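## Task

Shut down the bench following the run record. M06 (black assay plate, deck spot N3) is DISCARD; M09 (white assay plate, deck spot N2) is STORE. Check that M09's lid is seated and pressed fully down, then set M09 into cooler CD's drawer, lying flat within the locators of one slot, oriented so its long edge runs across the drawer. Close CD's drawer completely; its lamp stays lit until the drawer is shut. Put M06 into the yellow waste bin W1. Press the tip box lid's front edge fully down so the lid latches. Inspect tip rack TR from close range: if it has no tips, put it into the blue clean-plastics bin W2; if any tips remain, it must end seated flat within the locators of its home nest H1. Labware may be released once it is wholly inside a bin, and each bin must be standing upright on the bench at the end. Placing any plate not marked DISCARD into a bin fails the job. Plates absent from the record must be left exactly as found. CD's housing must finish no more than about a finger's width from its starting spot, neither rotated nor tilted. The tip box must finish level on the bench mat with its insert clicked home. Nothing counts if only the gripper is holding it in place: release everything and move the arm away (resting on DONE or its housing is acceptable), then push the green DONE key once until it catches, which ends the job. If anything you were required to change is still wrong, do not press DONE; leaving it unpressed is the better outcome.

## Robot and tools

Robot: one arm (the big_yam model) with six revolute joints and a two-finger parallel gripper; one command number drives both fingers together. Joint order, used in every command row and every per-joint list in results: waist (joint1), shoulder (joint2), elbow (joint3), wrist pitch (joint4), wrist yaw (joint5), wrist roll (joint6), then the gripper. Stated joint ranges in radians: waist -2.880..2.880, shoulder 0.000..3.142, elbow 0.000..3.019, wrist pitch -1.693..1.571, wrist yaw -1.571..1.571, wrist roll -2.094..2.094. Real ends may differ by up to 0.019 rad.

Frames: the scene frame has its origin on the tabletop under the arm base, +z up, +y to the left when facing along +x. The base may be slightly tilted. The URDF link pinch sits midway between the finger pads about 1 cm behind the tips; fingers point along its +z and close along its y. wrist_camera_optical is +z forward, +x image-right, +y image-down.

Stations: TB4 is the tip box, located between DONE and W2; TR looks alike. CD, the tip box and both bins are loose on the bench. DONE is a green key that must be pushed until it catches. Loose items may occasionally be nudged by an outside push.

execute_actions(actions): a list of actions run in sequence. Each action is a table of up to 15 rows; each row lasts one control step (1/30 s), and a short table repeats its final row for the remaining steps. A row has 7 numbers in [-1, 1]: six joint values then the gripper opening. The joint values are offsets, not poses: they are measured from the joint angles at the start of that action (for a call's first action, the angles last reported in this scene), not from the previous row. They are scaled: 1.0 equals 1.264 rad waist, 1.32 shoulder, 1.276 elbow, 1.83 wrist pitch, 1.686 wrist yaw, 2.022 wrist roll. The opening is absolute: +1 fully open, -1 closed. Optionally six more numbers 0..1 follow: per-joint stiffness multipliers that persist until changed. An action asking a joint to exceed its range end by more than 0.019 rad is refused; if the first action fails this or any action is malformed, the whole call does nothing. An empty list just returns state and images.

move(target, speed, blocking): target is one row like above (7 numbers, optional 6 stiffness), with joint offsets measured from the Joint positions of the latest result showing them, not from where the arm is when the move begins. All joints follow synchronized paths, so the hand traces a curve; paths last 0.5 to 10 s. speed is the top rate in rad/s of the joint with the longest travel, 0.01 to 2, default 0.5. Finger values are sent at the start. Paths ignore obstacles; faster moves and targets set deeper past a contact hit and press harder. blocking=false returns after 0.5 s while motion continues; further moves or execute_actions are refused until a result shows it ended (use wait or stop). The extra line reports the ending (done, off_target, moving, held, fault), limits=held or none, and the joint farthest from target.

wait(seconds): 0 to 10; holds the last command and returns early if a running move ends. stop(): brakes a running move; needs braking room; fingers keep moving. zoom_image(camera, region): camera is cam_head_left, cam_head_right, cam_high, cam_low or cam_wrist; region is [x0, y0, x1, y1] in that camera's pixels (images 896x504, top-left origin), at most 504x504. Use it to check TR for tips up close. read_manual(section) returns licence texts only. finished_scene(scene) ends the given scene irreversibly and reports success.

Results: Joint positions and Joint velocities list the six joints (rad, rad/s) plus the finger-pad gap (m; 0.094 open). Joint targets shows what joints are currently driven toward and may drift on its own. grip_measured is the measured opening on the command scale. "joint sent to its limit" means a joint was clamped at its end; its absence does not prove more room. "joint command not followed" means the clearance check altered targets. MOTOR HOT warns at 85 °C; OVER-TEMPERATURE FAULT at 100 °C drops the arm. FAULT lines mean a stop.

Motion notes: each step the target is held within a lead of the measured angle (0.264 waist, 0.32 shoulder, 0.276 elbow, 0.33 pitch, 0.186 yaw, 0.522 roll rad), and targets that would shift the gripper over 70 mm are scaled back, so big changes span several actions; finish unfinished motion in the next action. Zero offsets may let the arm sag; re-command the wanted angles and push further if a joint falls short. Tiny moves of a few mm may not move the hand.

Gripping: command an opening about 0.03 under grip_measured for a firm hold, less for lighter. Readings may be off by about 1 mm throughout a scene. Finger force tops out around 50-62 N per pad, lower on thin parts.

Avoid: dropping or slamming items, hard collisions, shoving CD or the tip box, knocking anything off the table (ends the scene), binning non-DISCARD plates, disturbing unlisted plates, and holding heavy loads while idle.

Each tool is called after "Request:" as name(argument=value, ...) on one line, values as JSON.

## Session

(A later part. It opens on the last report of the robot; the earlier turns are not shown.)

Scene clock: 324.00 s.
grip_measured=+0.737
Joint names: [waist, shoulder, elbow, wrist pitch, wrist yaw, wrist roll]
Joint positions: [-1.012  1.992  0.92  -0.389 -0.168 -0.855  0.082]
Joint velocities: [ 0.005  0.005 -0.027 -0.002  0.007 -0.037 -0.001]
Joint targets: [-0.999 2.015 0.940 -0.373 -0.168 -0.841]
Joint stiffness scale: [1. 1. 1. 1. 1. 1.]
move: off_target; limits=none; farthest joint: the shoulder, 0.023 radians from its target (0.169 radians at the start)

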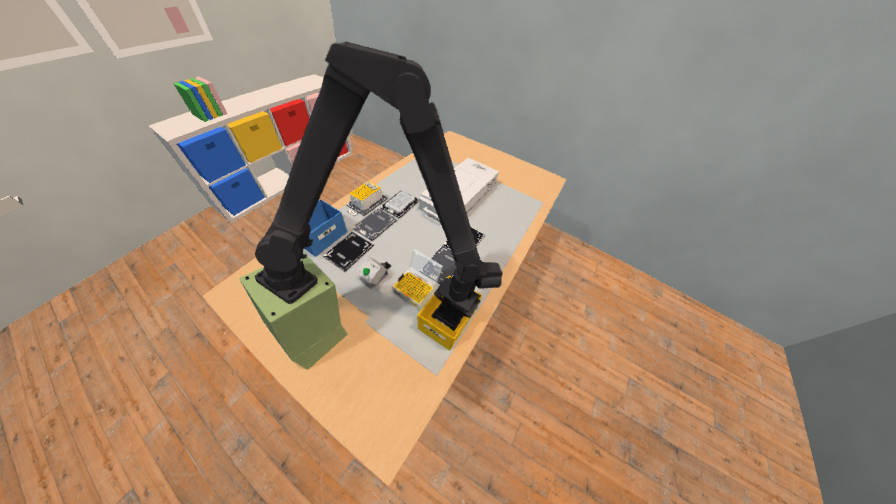

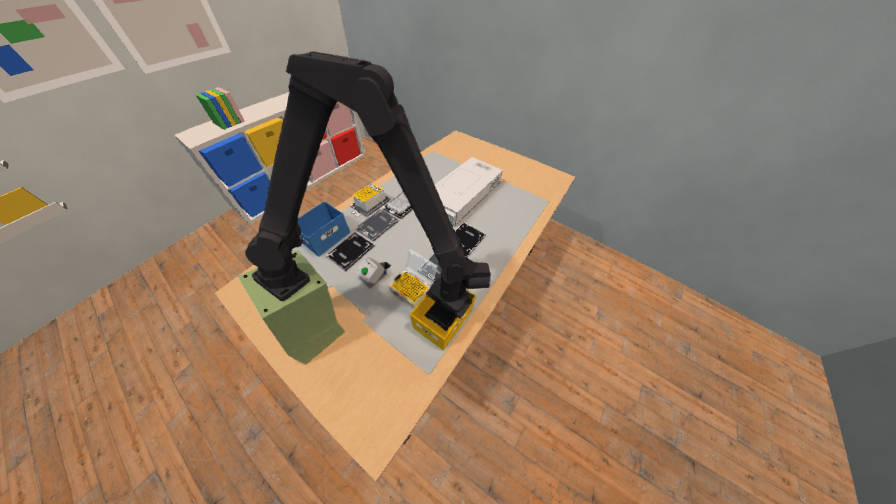

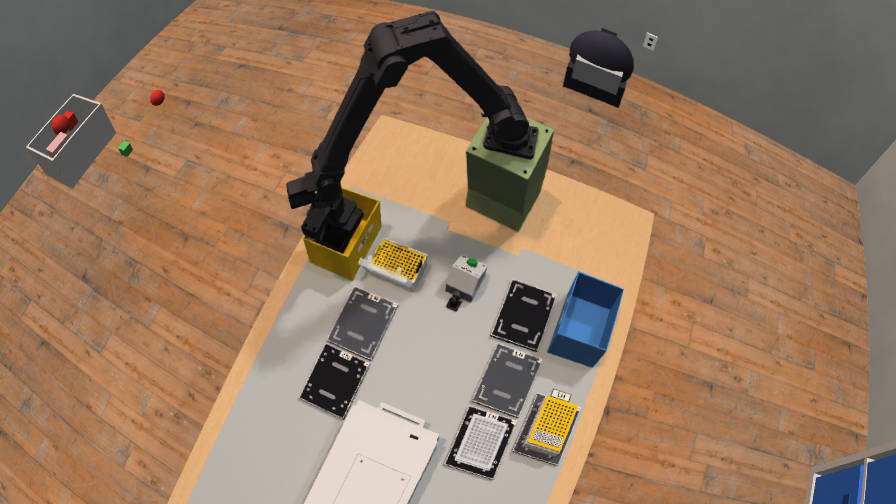

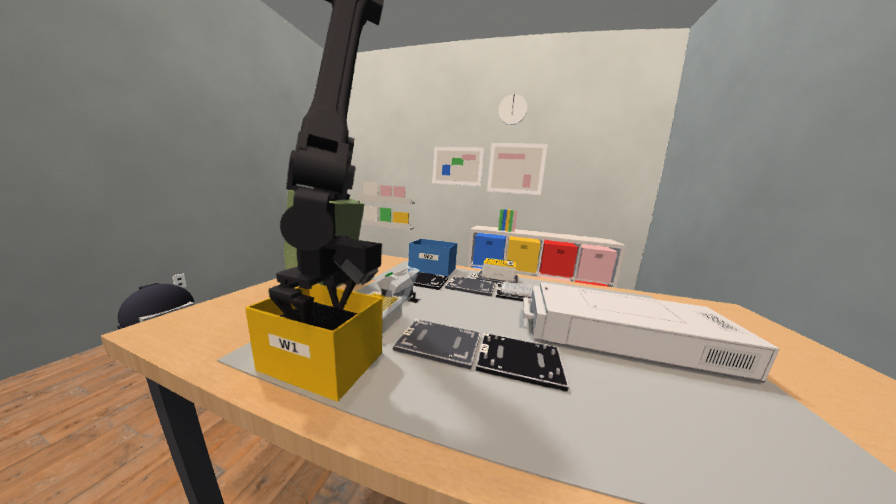

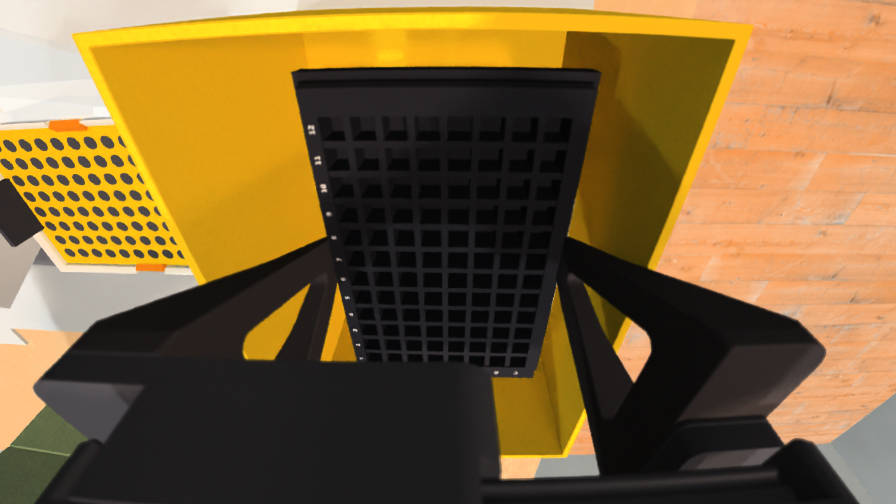

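Inside the bin. Release and lift, then go to the tip box staging pose.

Request:
move(target=[0.01,0.017,0.016,0,0,0,0.88])

Request:
move(target=[0.01,-0.2,-0.05,-0.11,0,0,0.88], speed=0.3)

Request:
move(target=[0.38,-0.1,0.02,-0.05,0.04,0.23,-1])

Scene clock: 327.67 s.
grip_measured=+0.877
Joint names: [waist, shoulder, elbow, wrist pitch, wrist yaw, wrist roll]
Joint positions: [-1.012  1.992  0.92  -0.389 -0.168 -0.855  0.088]
Joint velocities: [ 0.005 -0.005 -0.002  0.022  0.022 -0.007 -0.   ]
Joint targets: [-1.000 2.015 0.940 -0.389 -0.168 -0.855]
Joint stiffness scale: [1. 1. 1. 1. 1. 1.]
move: off_target; limits=none; farthest joint: the shoulder, 0.022 radians from its target (0.022 radians at the start)

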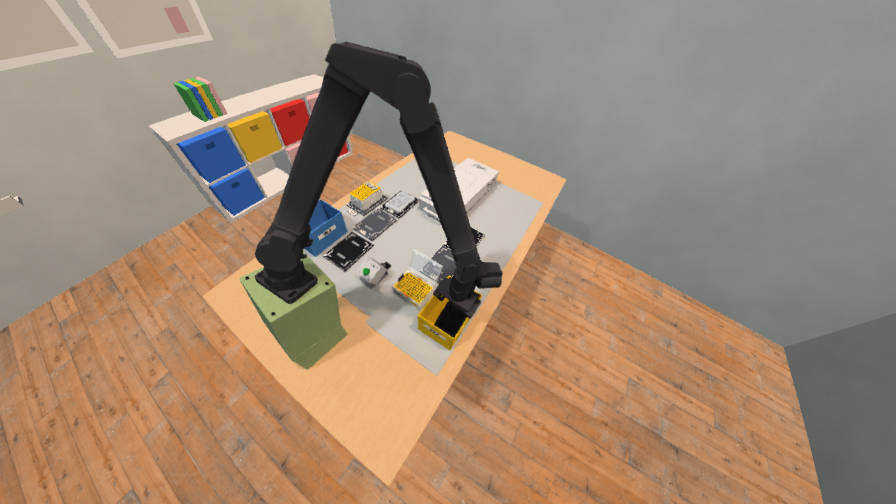

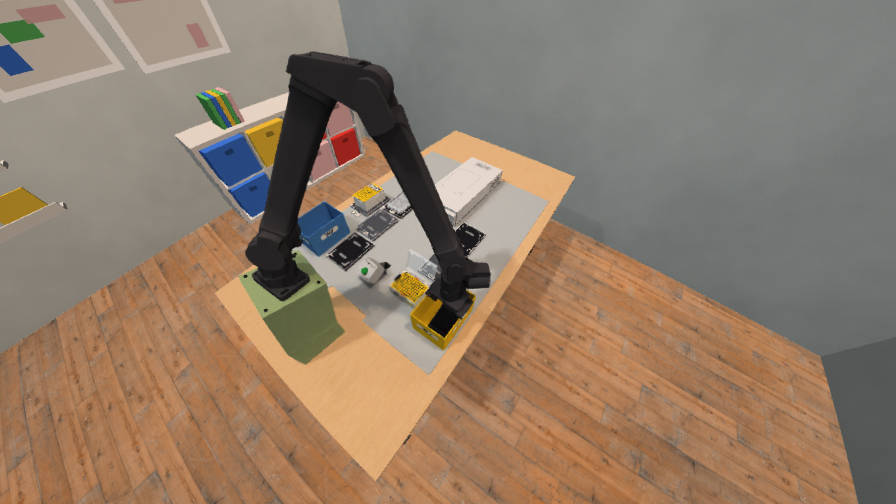

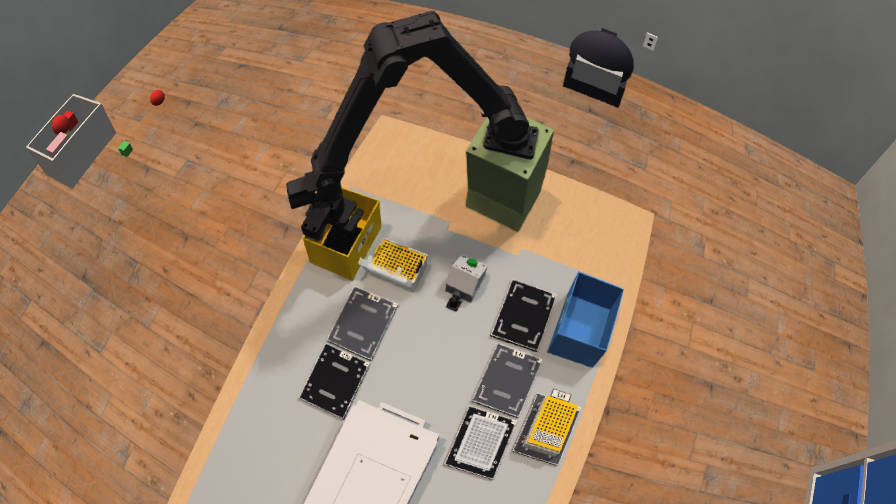

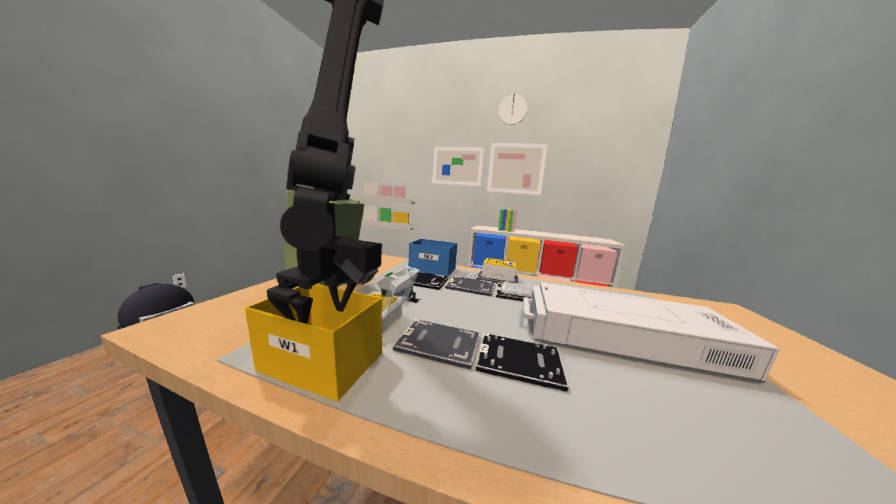

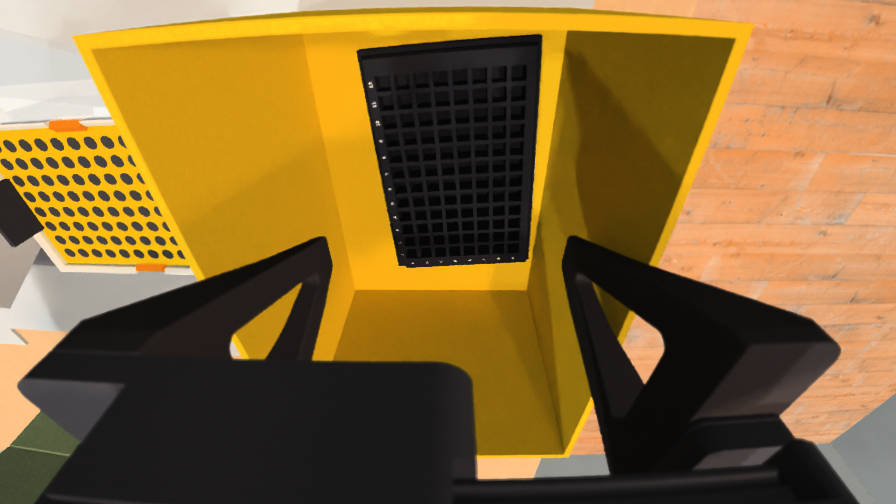

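Scene clock: 328.97 s.
grip_measured=+0.877
Joint names: [waist, shoulder, elbow, wrist pitch, wrist yaw, wrist roll]
Joint positions: [-1.012  1.727  0.862 -0.575 -0.168 -0.855  0.088]
Joint velocities: [-0.015  0.005 -0.007 -0.002 -0.022  0.081 -0.   ]
Joint targets: [-1.000 1.728 0.856 -0.591 -0.168 -0.855]
Joint stiffness scale: [1. 1. 1. 1. 1. 1.]
move: done; limits=none; farthest joint: the wrist pitch, 0.016 radians from its target (0.201 radians at the start)

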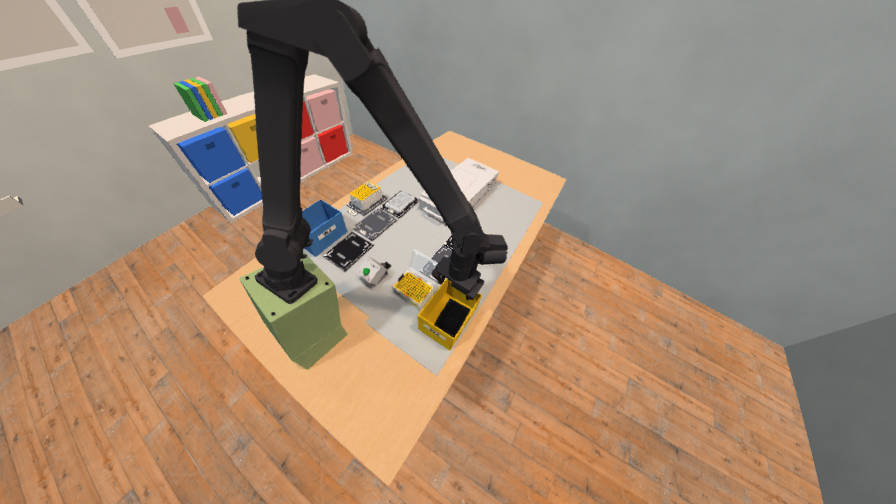

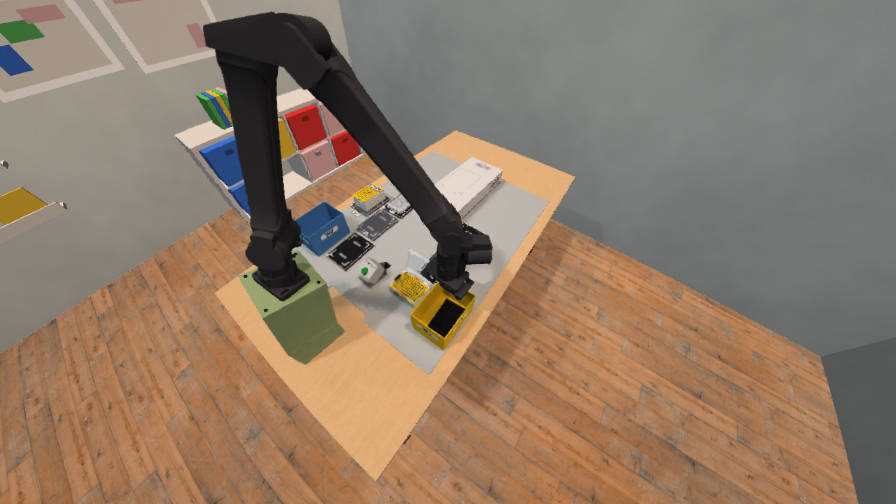

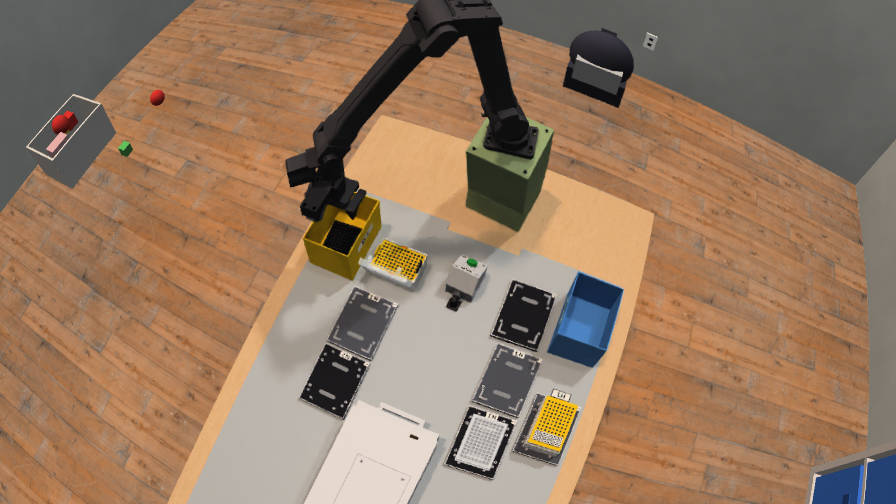

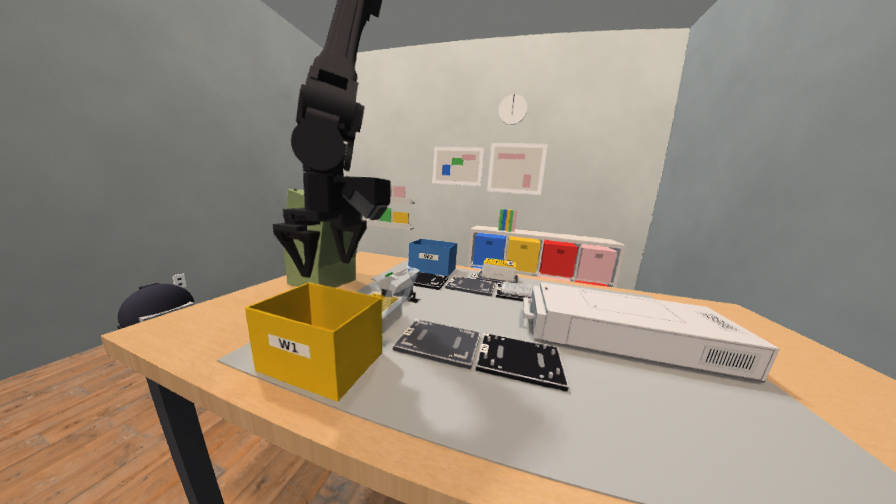

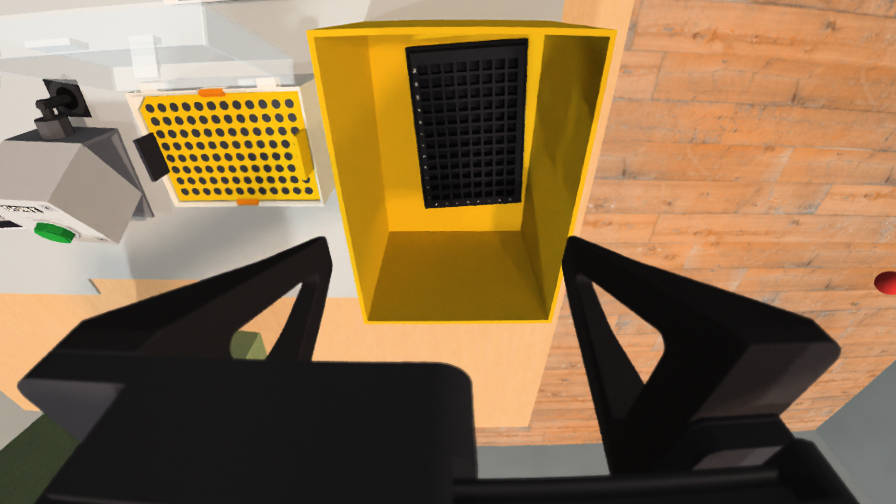

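Scene clock: 330.70 s.
grip_measured=-0.987
Joint names: [waist, shoulder, elbow, wrist pitch, wrist yaw, wrist roll]
Joint positions: [-0.528  1.6    0.862 -0.65  -0.103 -0.404  0.001]
Joint velocities: [-0.005  0.005  0.007  0.002  0.007 -0.022  0.   ]
Joint targets: [-0.532 1.595 0.888 -0.666 -0.100 -0.389]
Joint stiffness scale: [1. 1. 1. 1. 1. 1.]
move: off_target; limits=none; farthest joint: the elbow, 0.025 radians from its target (0.025 radians at the start)

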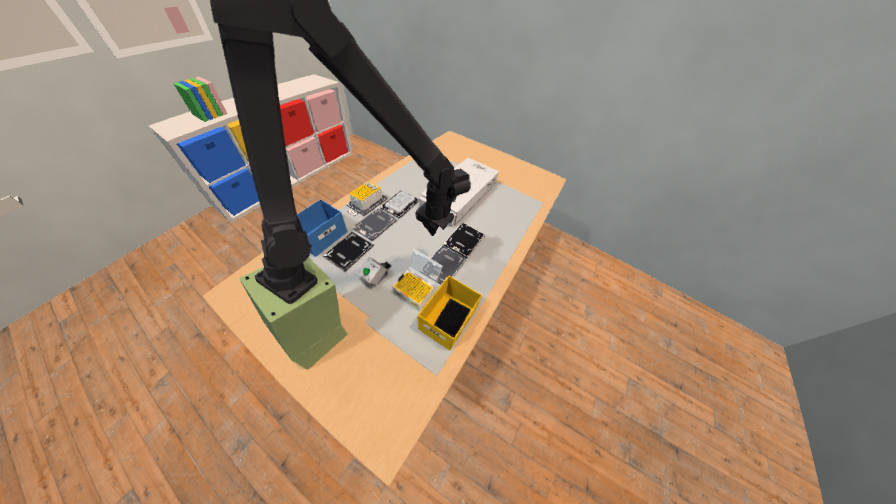

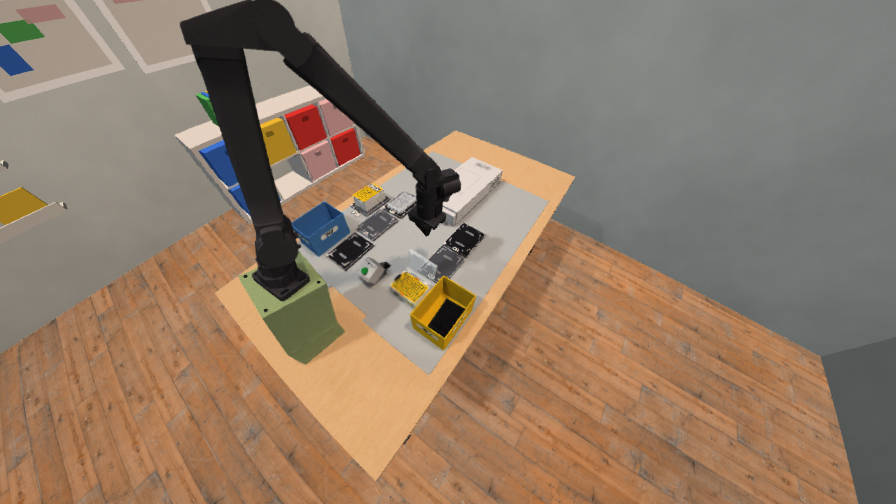

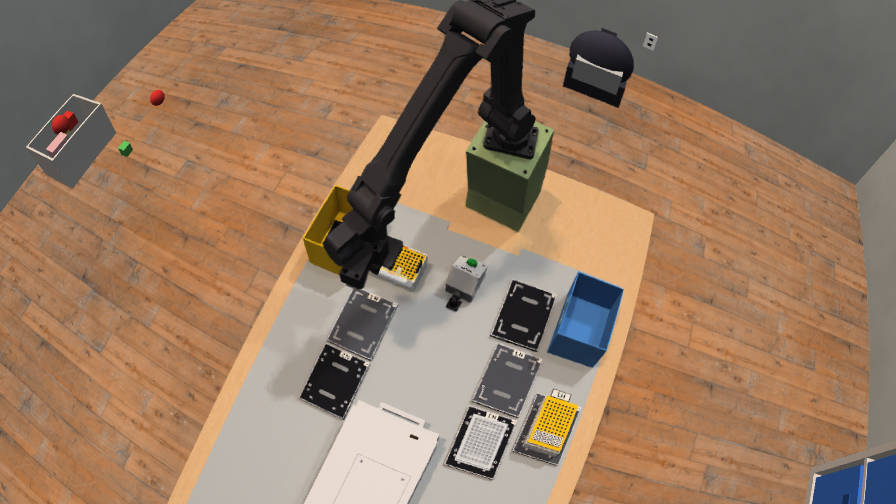

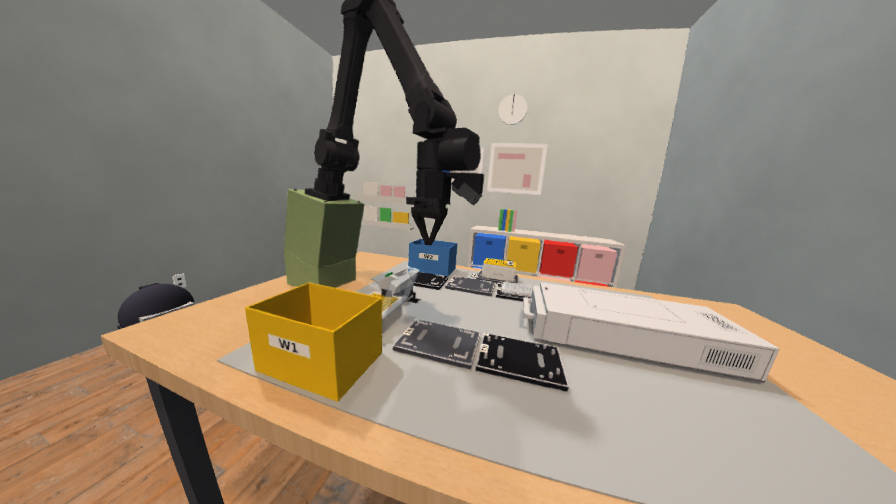

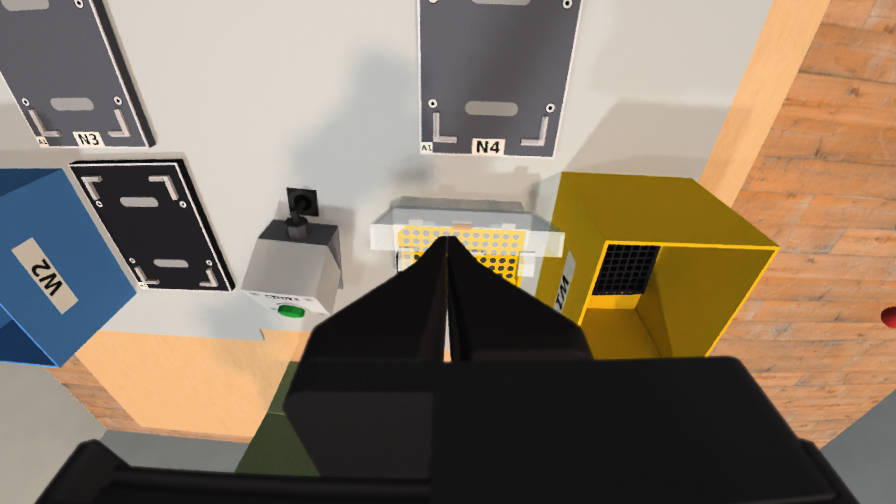

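Request:
zoom_image(camera="cam_head_left", region=[370,240,470,320])

Request:
zoom_image(camera="cam_high", region=[350,225,450,300])

Region (370, 240, 470, 320) of cam_head_left's 896x504 image, scaled by 5.040, with more detail than that image has; it fills the top 403 rows of this view, and the rest is white.

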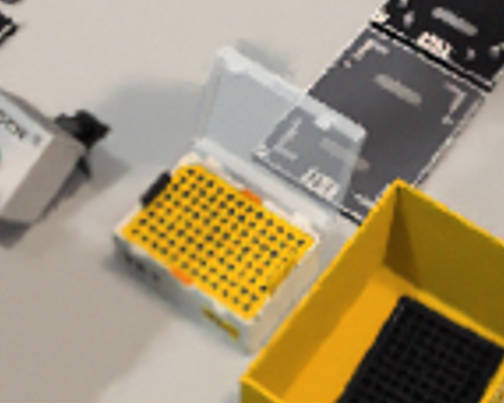

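Region (350, 225, 450, 300) of cam_high's 896x504 image, scaled by 5.040, with more detail than that image has; it fills the top 378 rows of this view, and the rest is white.

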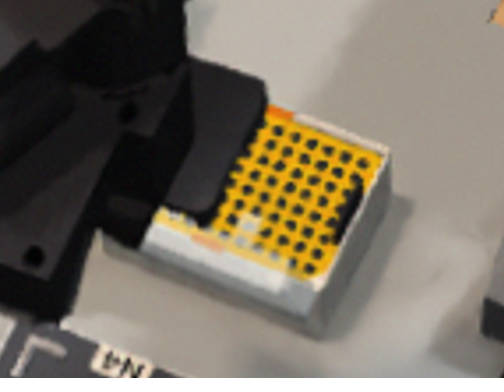

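Looks flush. Go behind the lid.

Request:
move(target=[0.02,0.226,0.016,0.153,0,0.015,-1], speed=0.25)

Scene clock: 337.90 s.
grip_measured=-0.987
Joint names: [waist, shoulder, elbow, wrist pitch, wrist yaw, wrist roll]
Joint positions: [-0.514  1.88   0.863 -0.386 -0.103 -0.388  0.001]
Joint velocities: [ 0.015  0.005 -0.002  0.007 -0.037 -0.051 -0.   ]
Joint targets: [-0.502 1.898 0.883 -0.370 -0.103 -0.374]
Joint stiffness scale: [1. 1. 1. 1. 1. 1.]
move: done; limits=none; farthest joint: the shoulder, 0.019 radians from its target (0.299 radians at the start)

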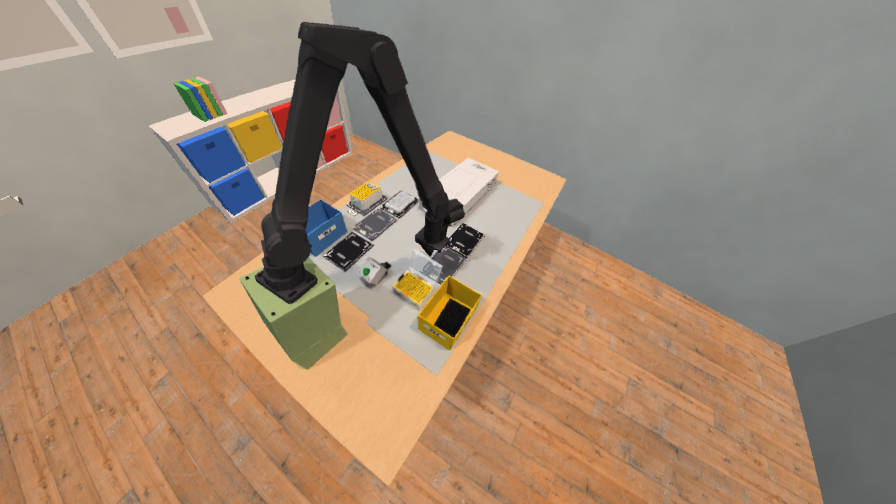

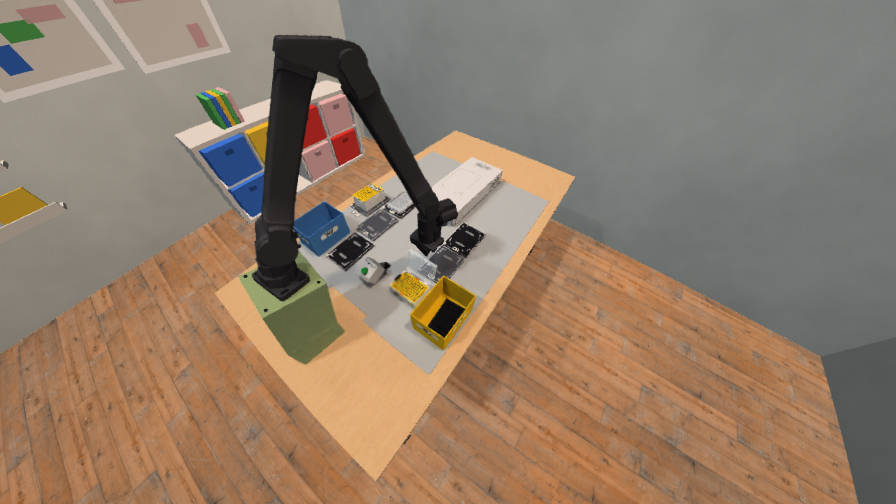

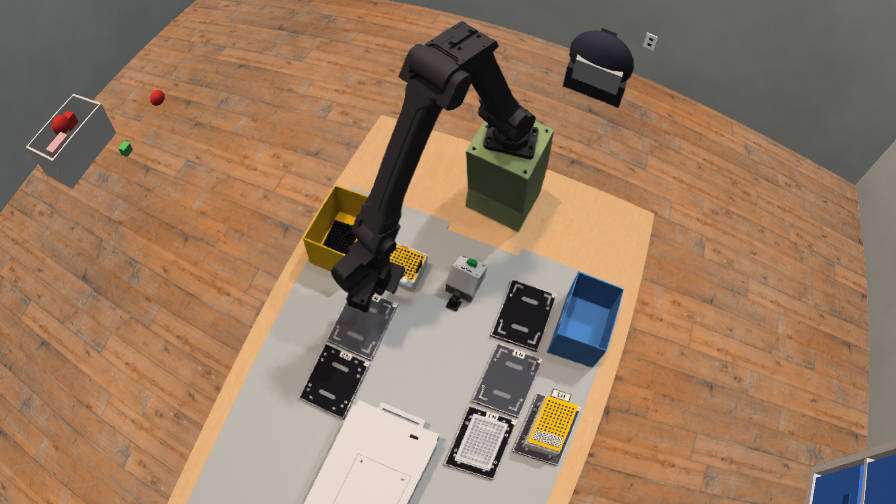

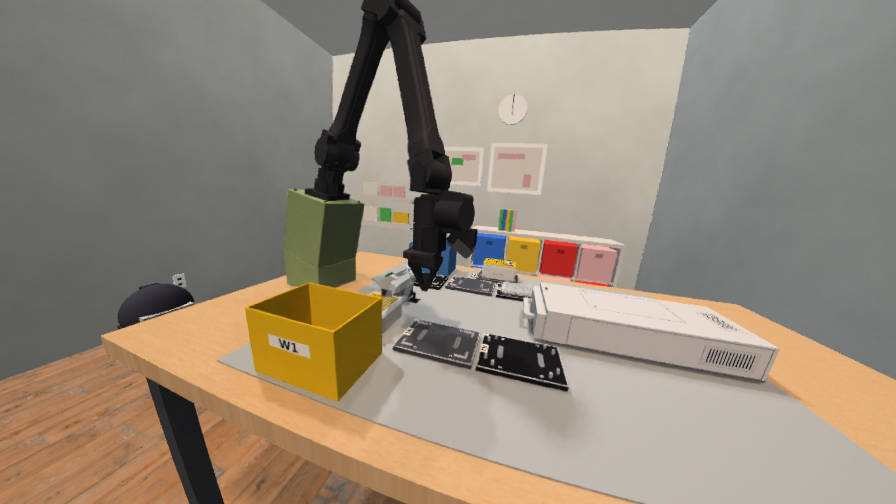

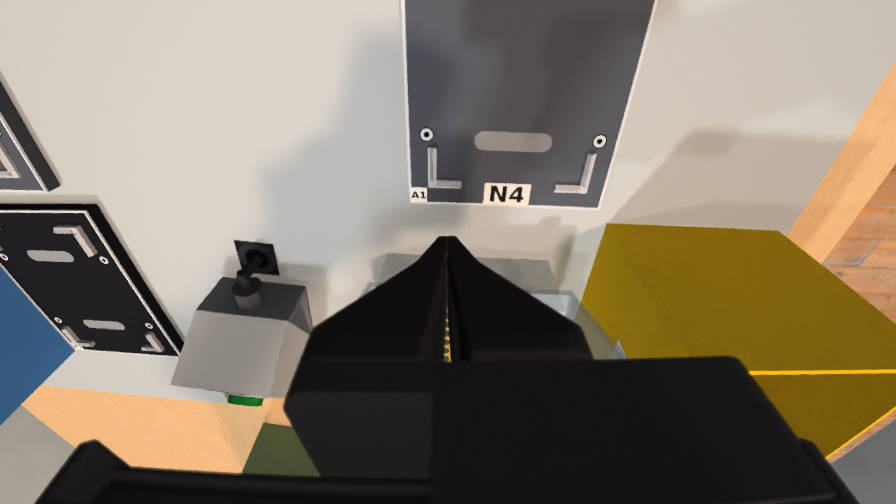

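Request:
move(target=[-0.08,-0.064,-0.203,0.099,0,-0.045,-1], speed=0.08)

Scene clock: 343.20 s.
grip_measured=-0.987
Joint names: [waist, shoulder, elbow, wrist pitch, wrist yaw, wrist roll]
Joint positions: [-0.605  1.805  0.609 -0.222 -0.103 -0.465  0.001]
Joint velocities: [-0.005 -0.005 -0.007  0.017 -0.037  0.051  0.   ]
Joint targets: [-0.615 1.795 0.604 -0.206 -0.103 -0.479]
Joint stiffness scale: [1. 1. 1. 1. 1. 1.]
move: done; limits=none; farthest joint: the wrist pitch, 0.018 radians from its target (0.182 radians at the start)

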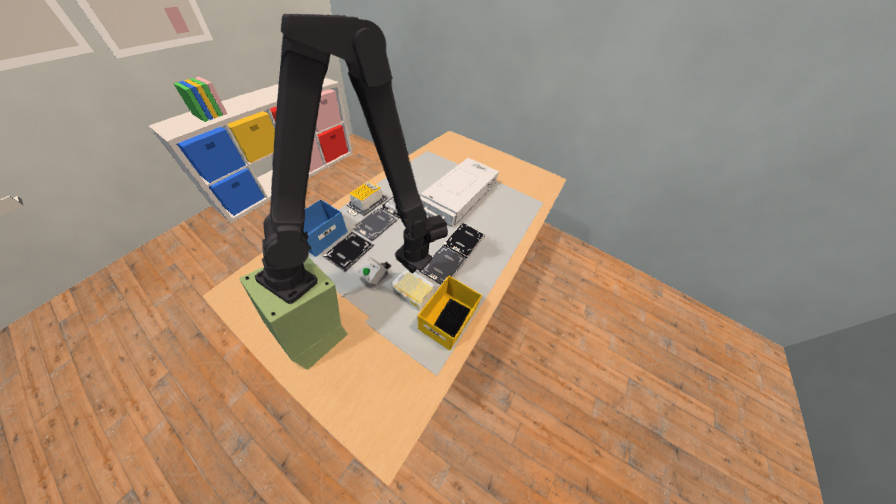

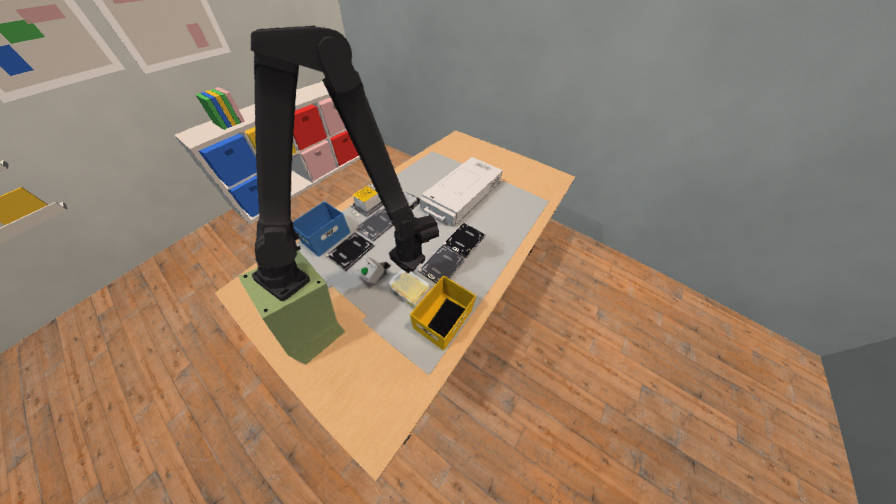

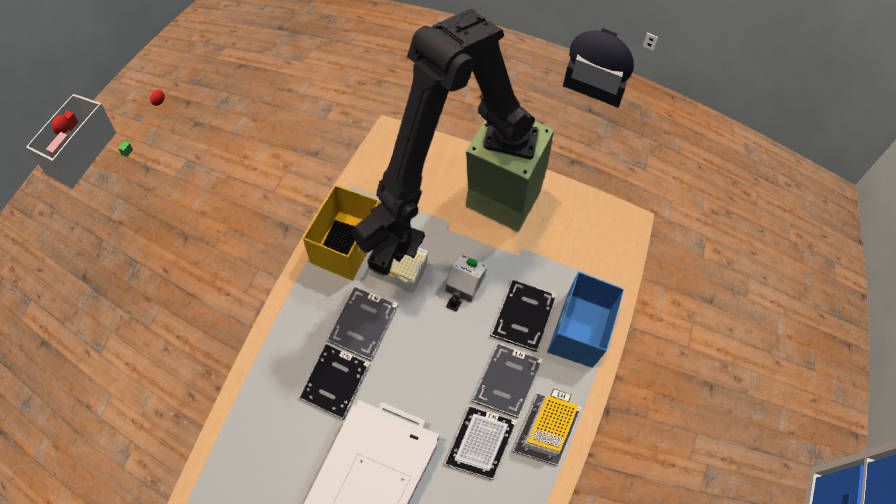

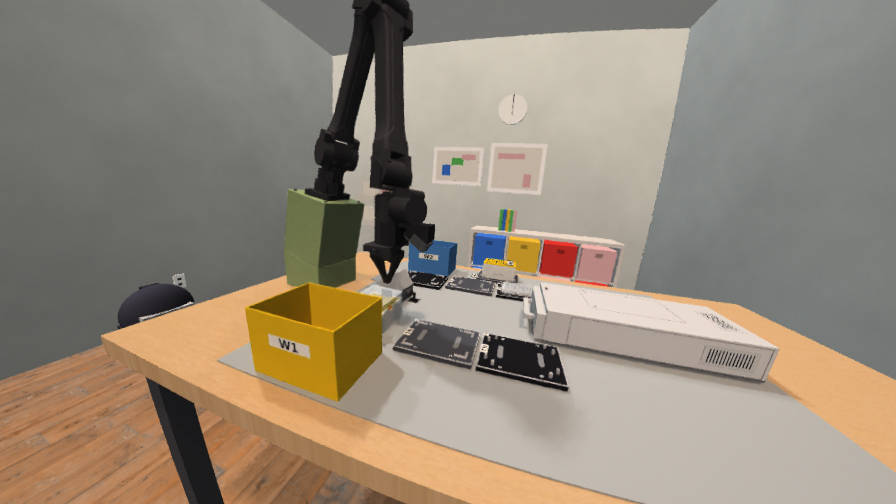

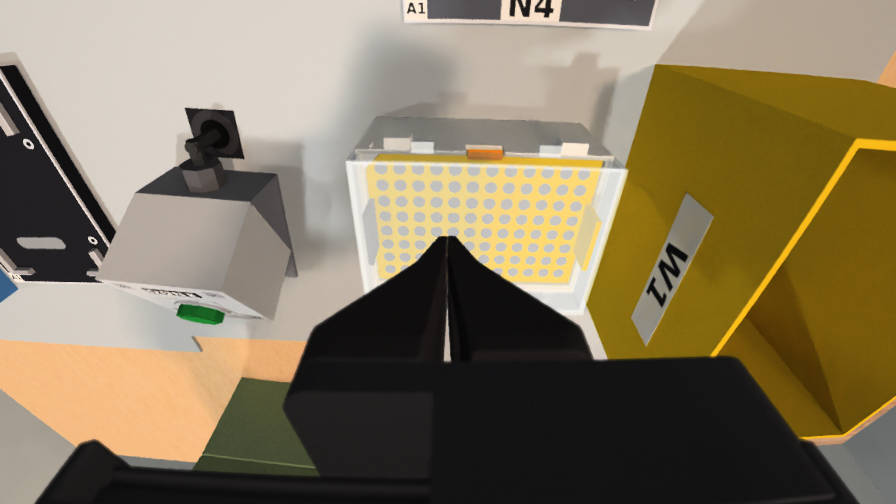

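Request:
move(target=[-0.12,0.09,-0.07,0.122,-0.026,-0.086,-1], speed=0.15)

Scene clock: 347.13 s.
grip_measured=-0.987
Joint names: [waist, shoulder, elbow, wrist pitch, wrist yaw, wrist roll]
Joint positions: [-0.748  1.903  0.524 -0.016 -0.144 -0.624  0.001]
Joint velocities: [-0.005  0.005 -0.002  0.002 -0.037 -0.051 -0.   ]
Joint targets: [-0.756 1.924 0.519 0.001 -0.147 -0.638]
Joint stiffness scale: [1. 1. 1. 1. 1. 1.]
move: done; limits=none; farthest joint: the shoulder, 0.020 radians from its target (0.119 radians at the start)

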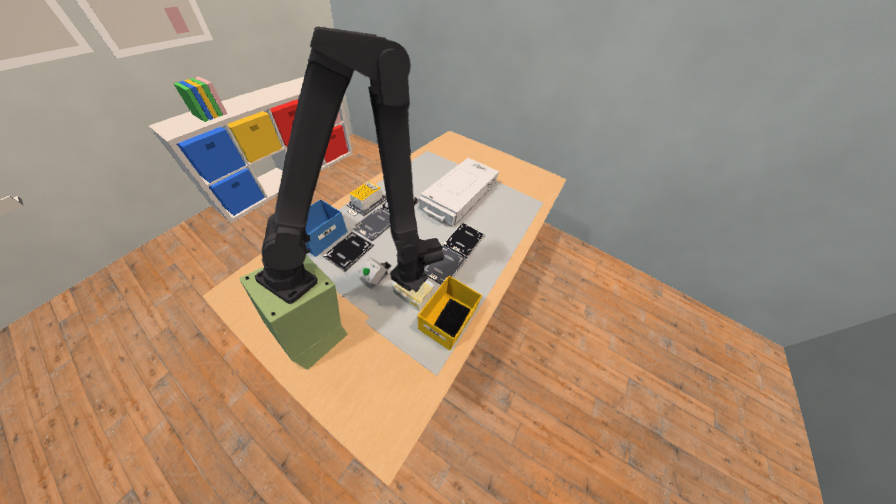

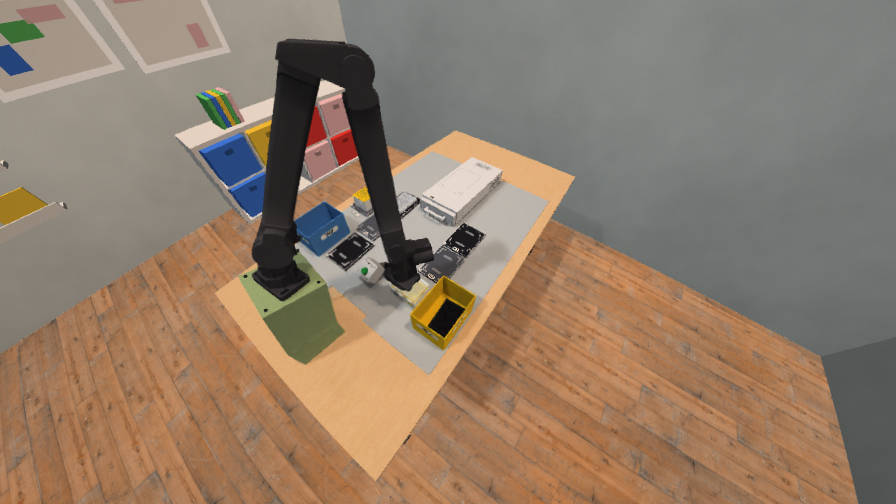

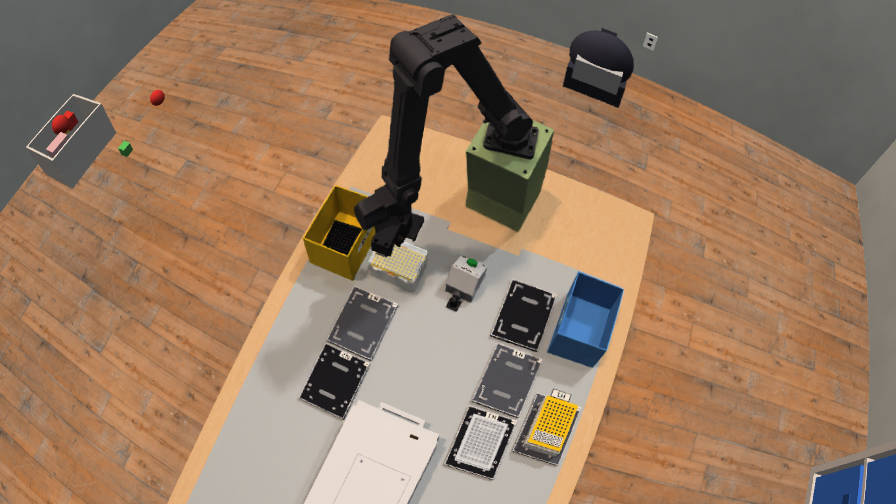

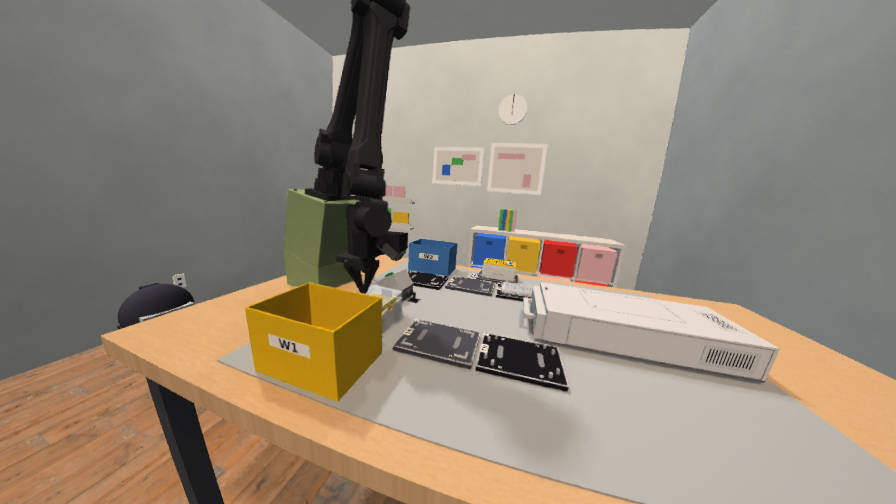

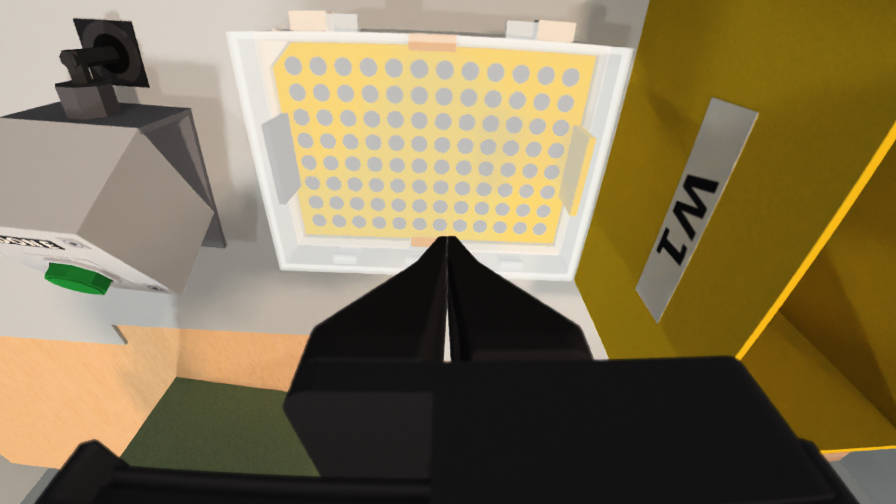

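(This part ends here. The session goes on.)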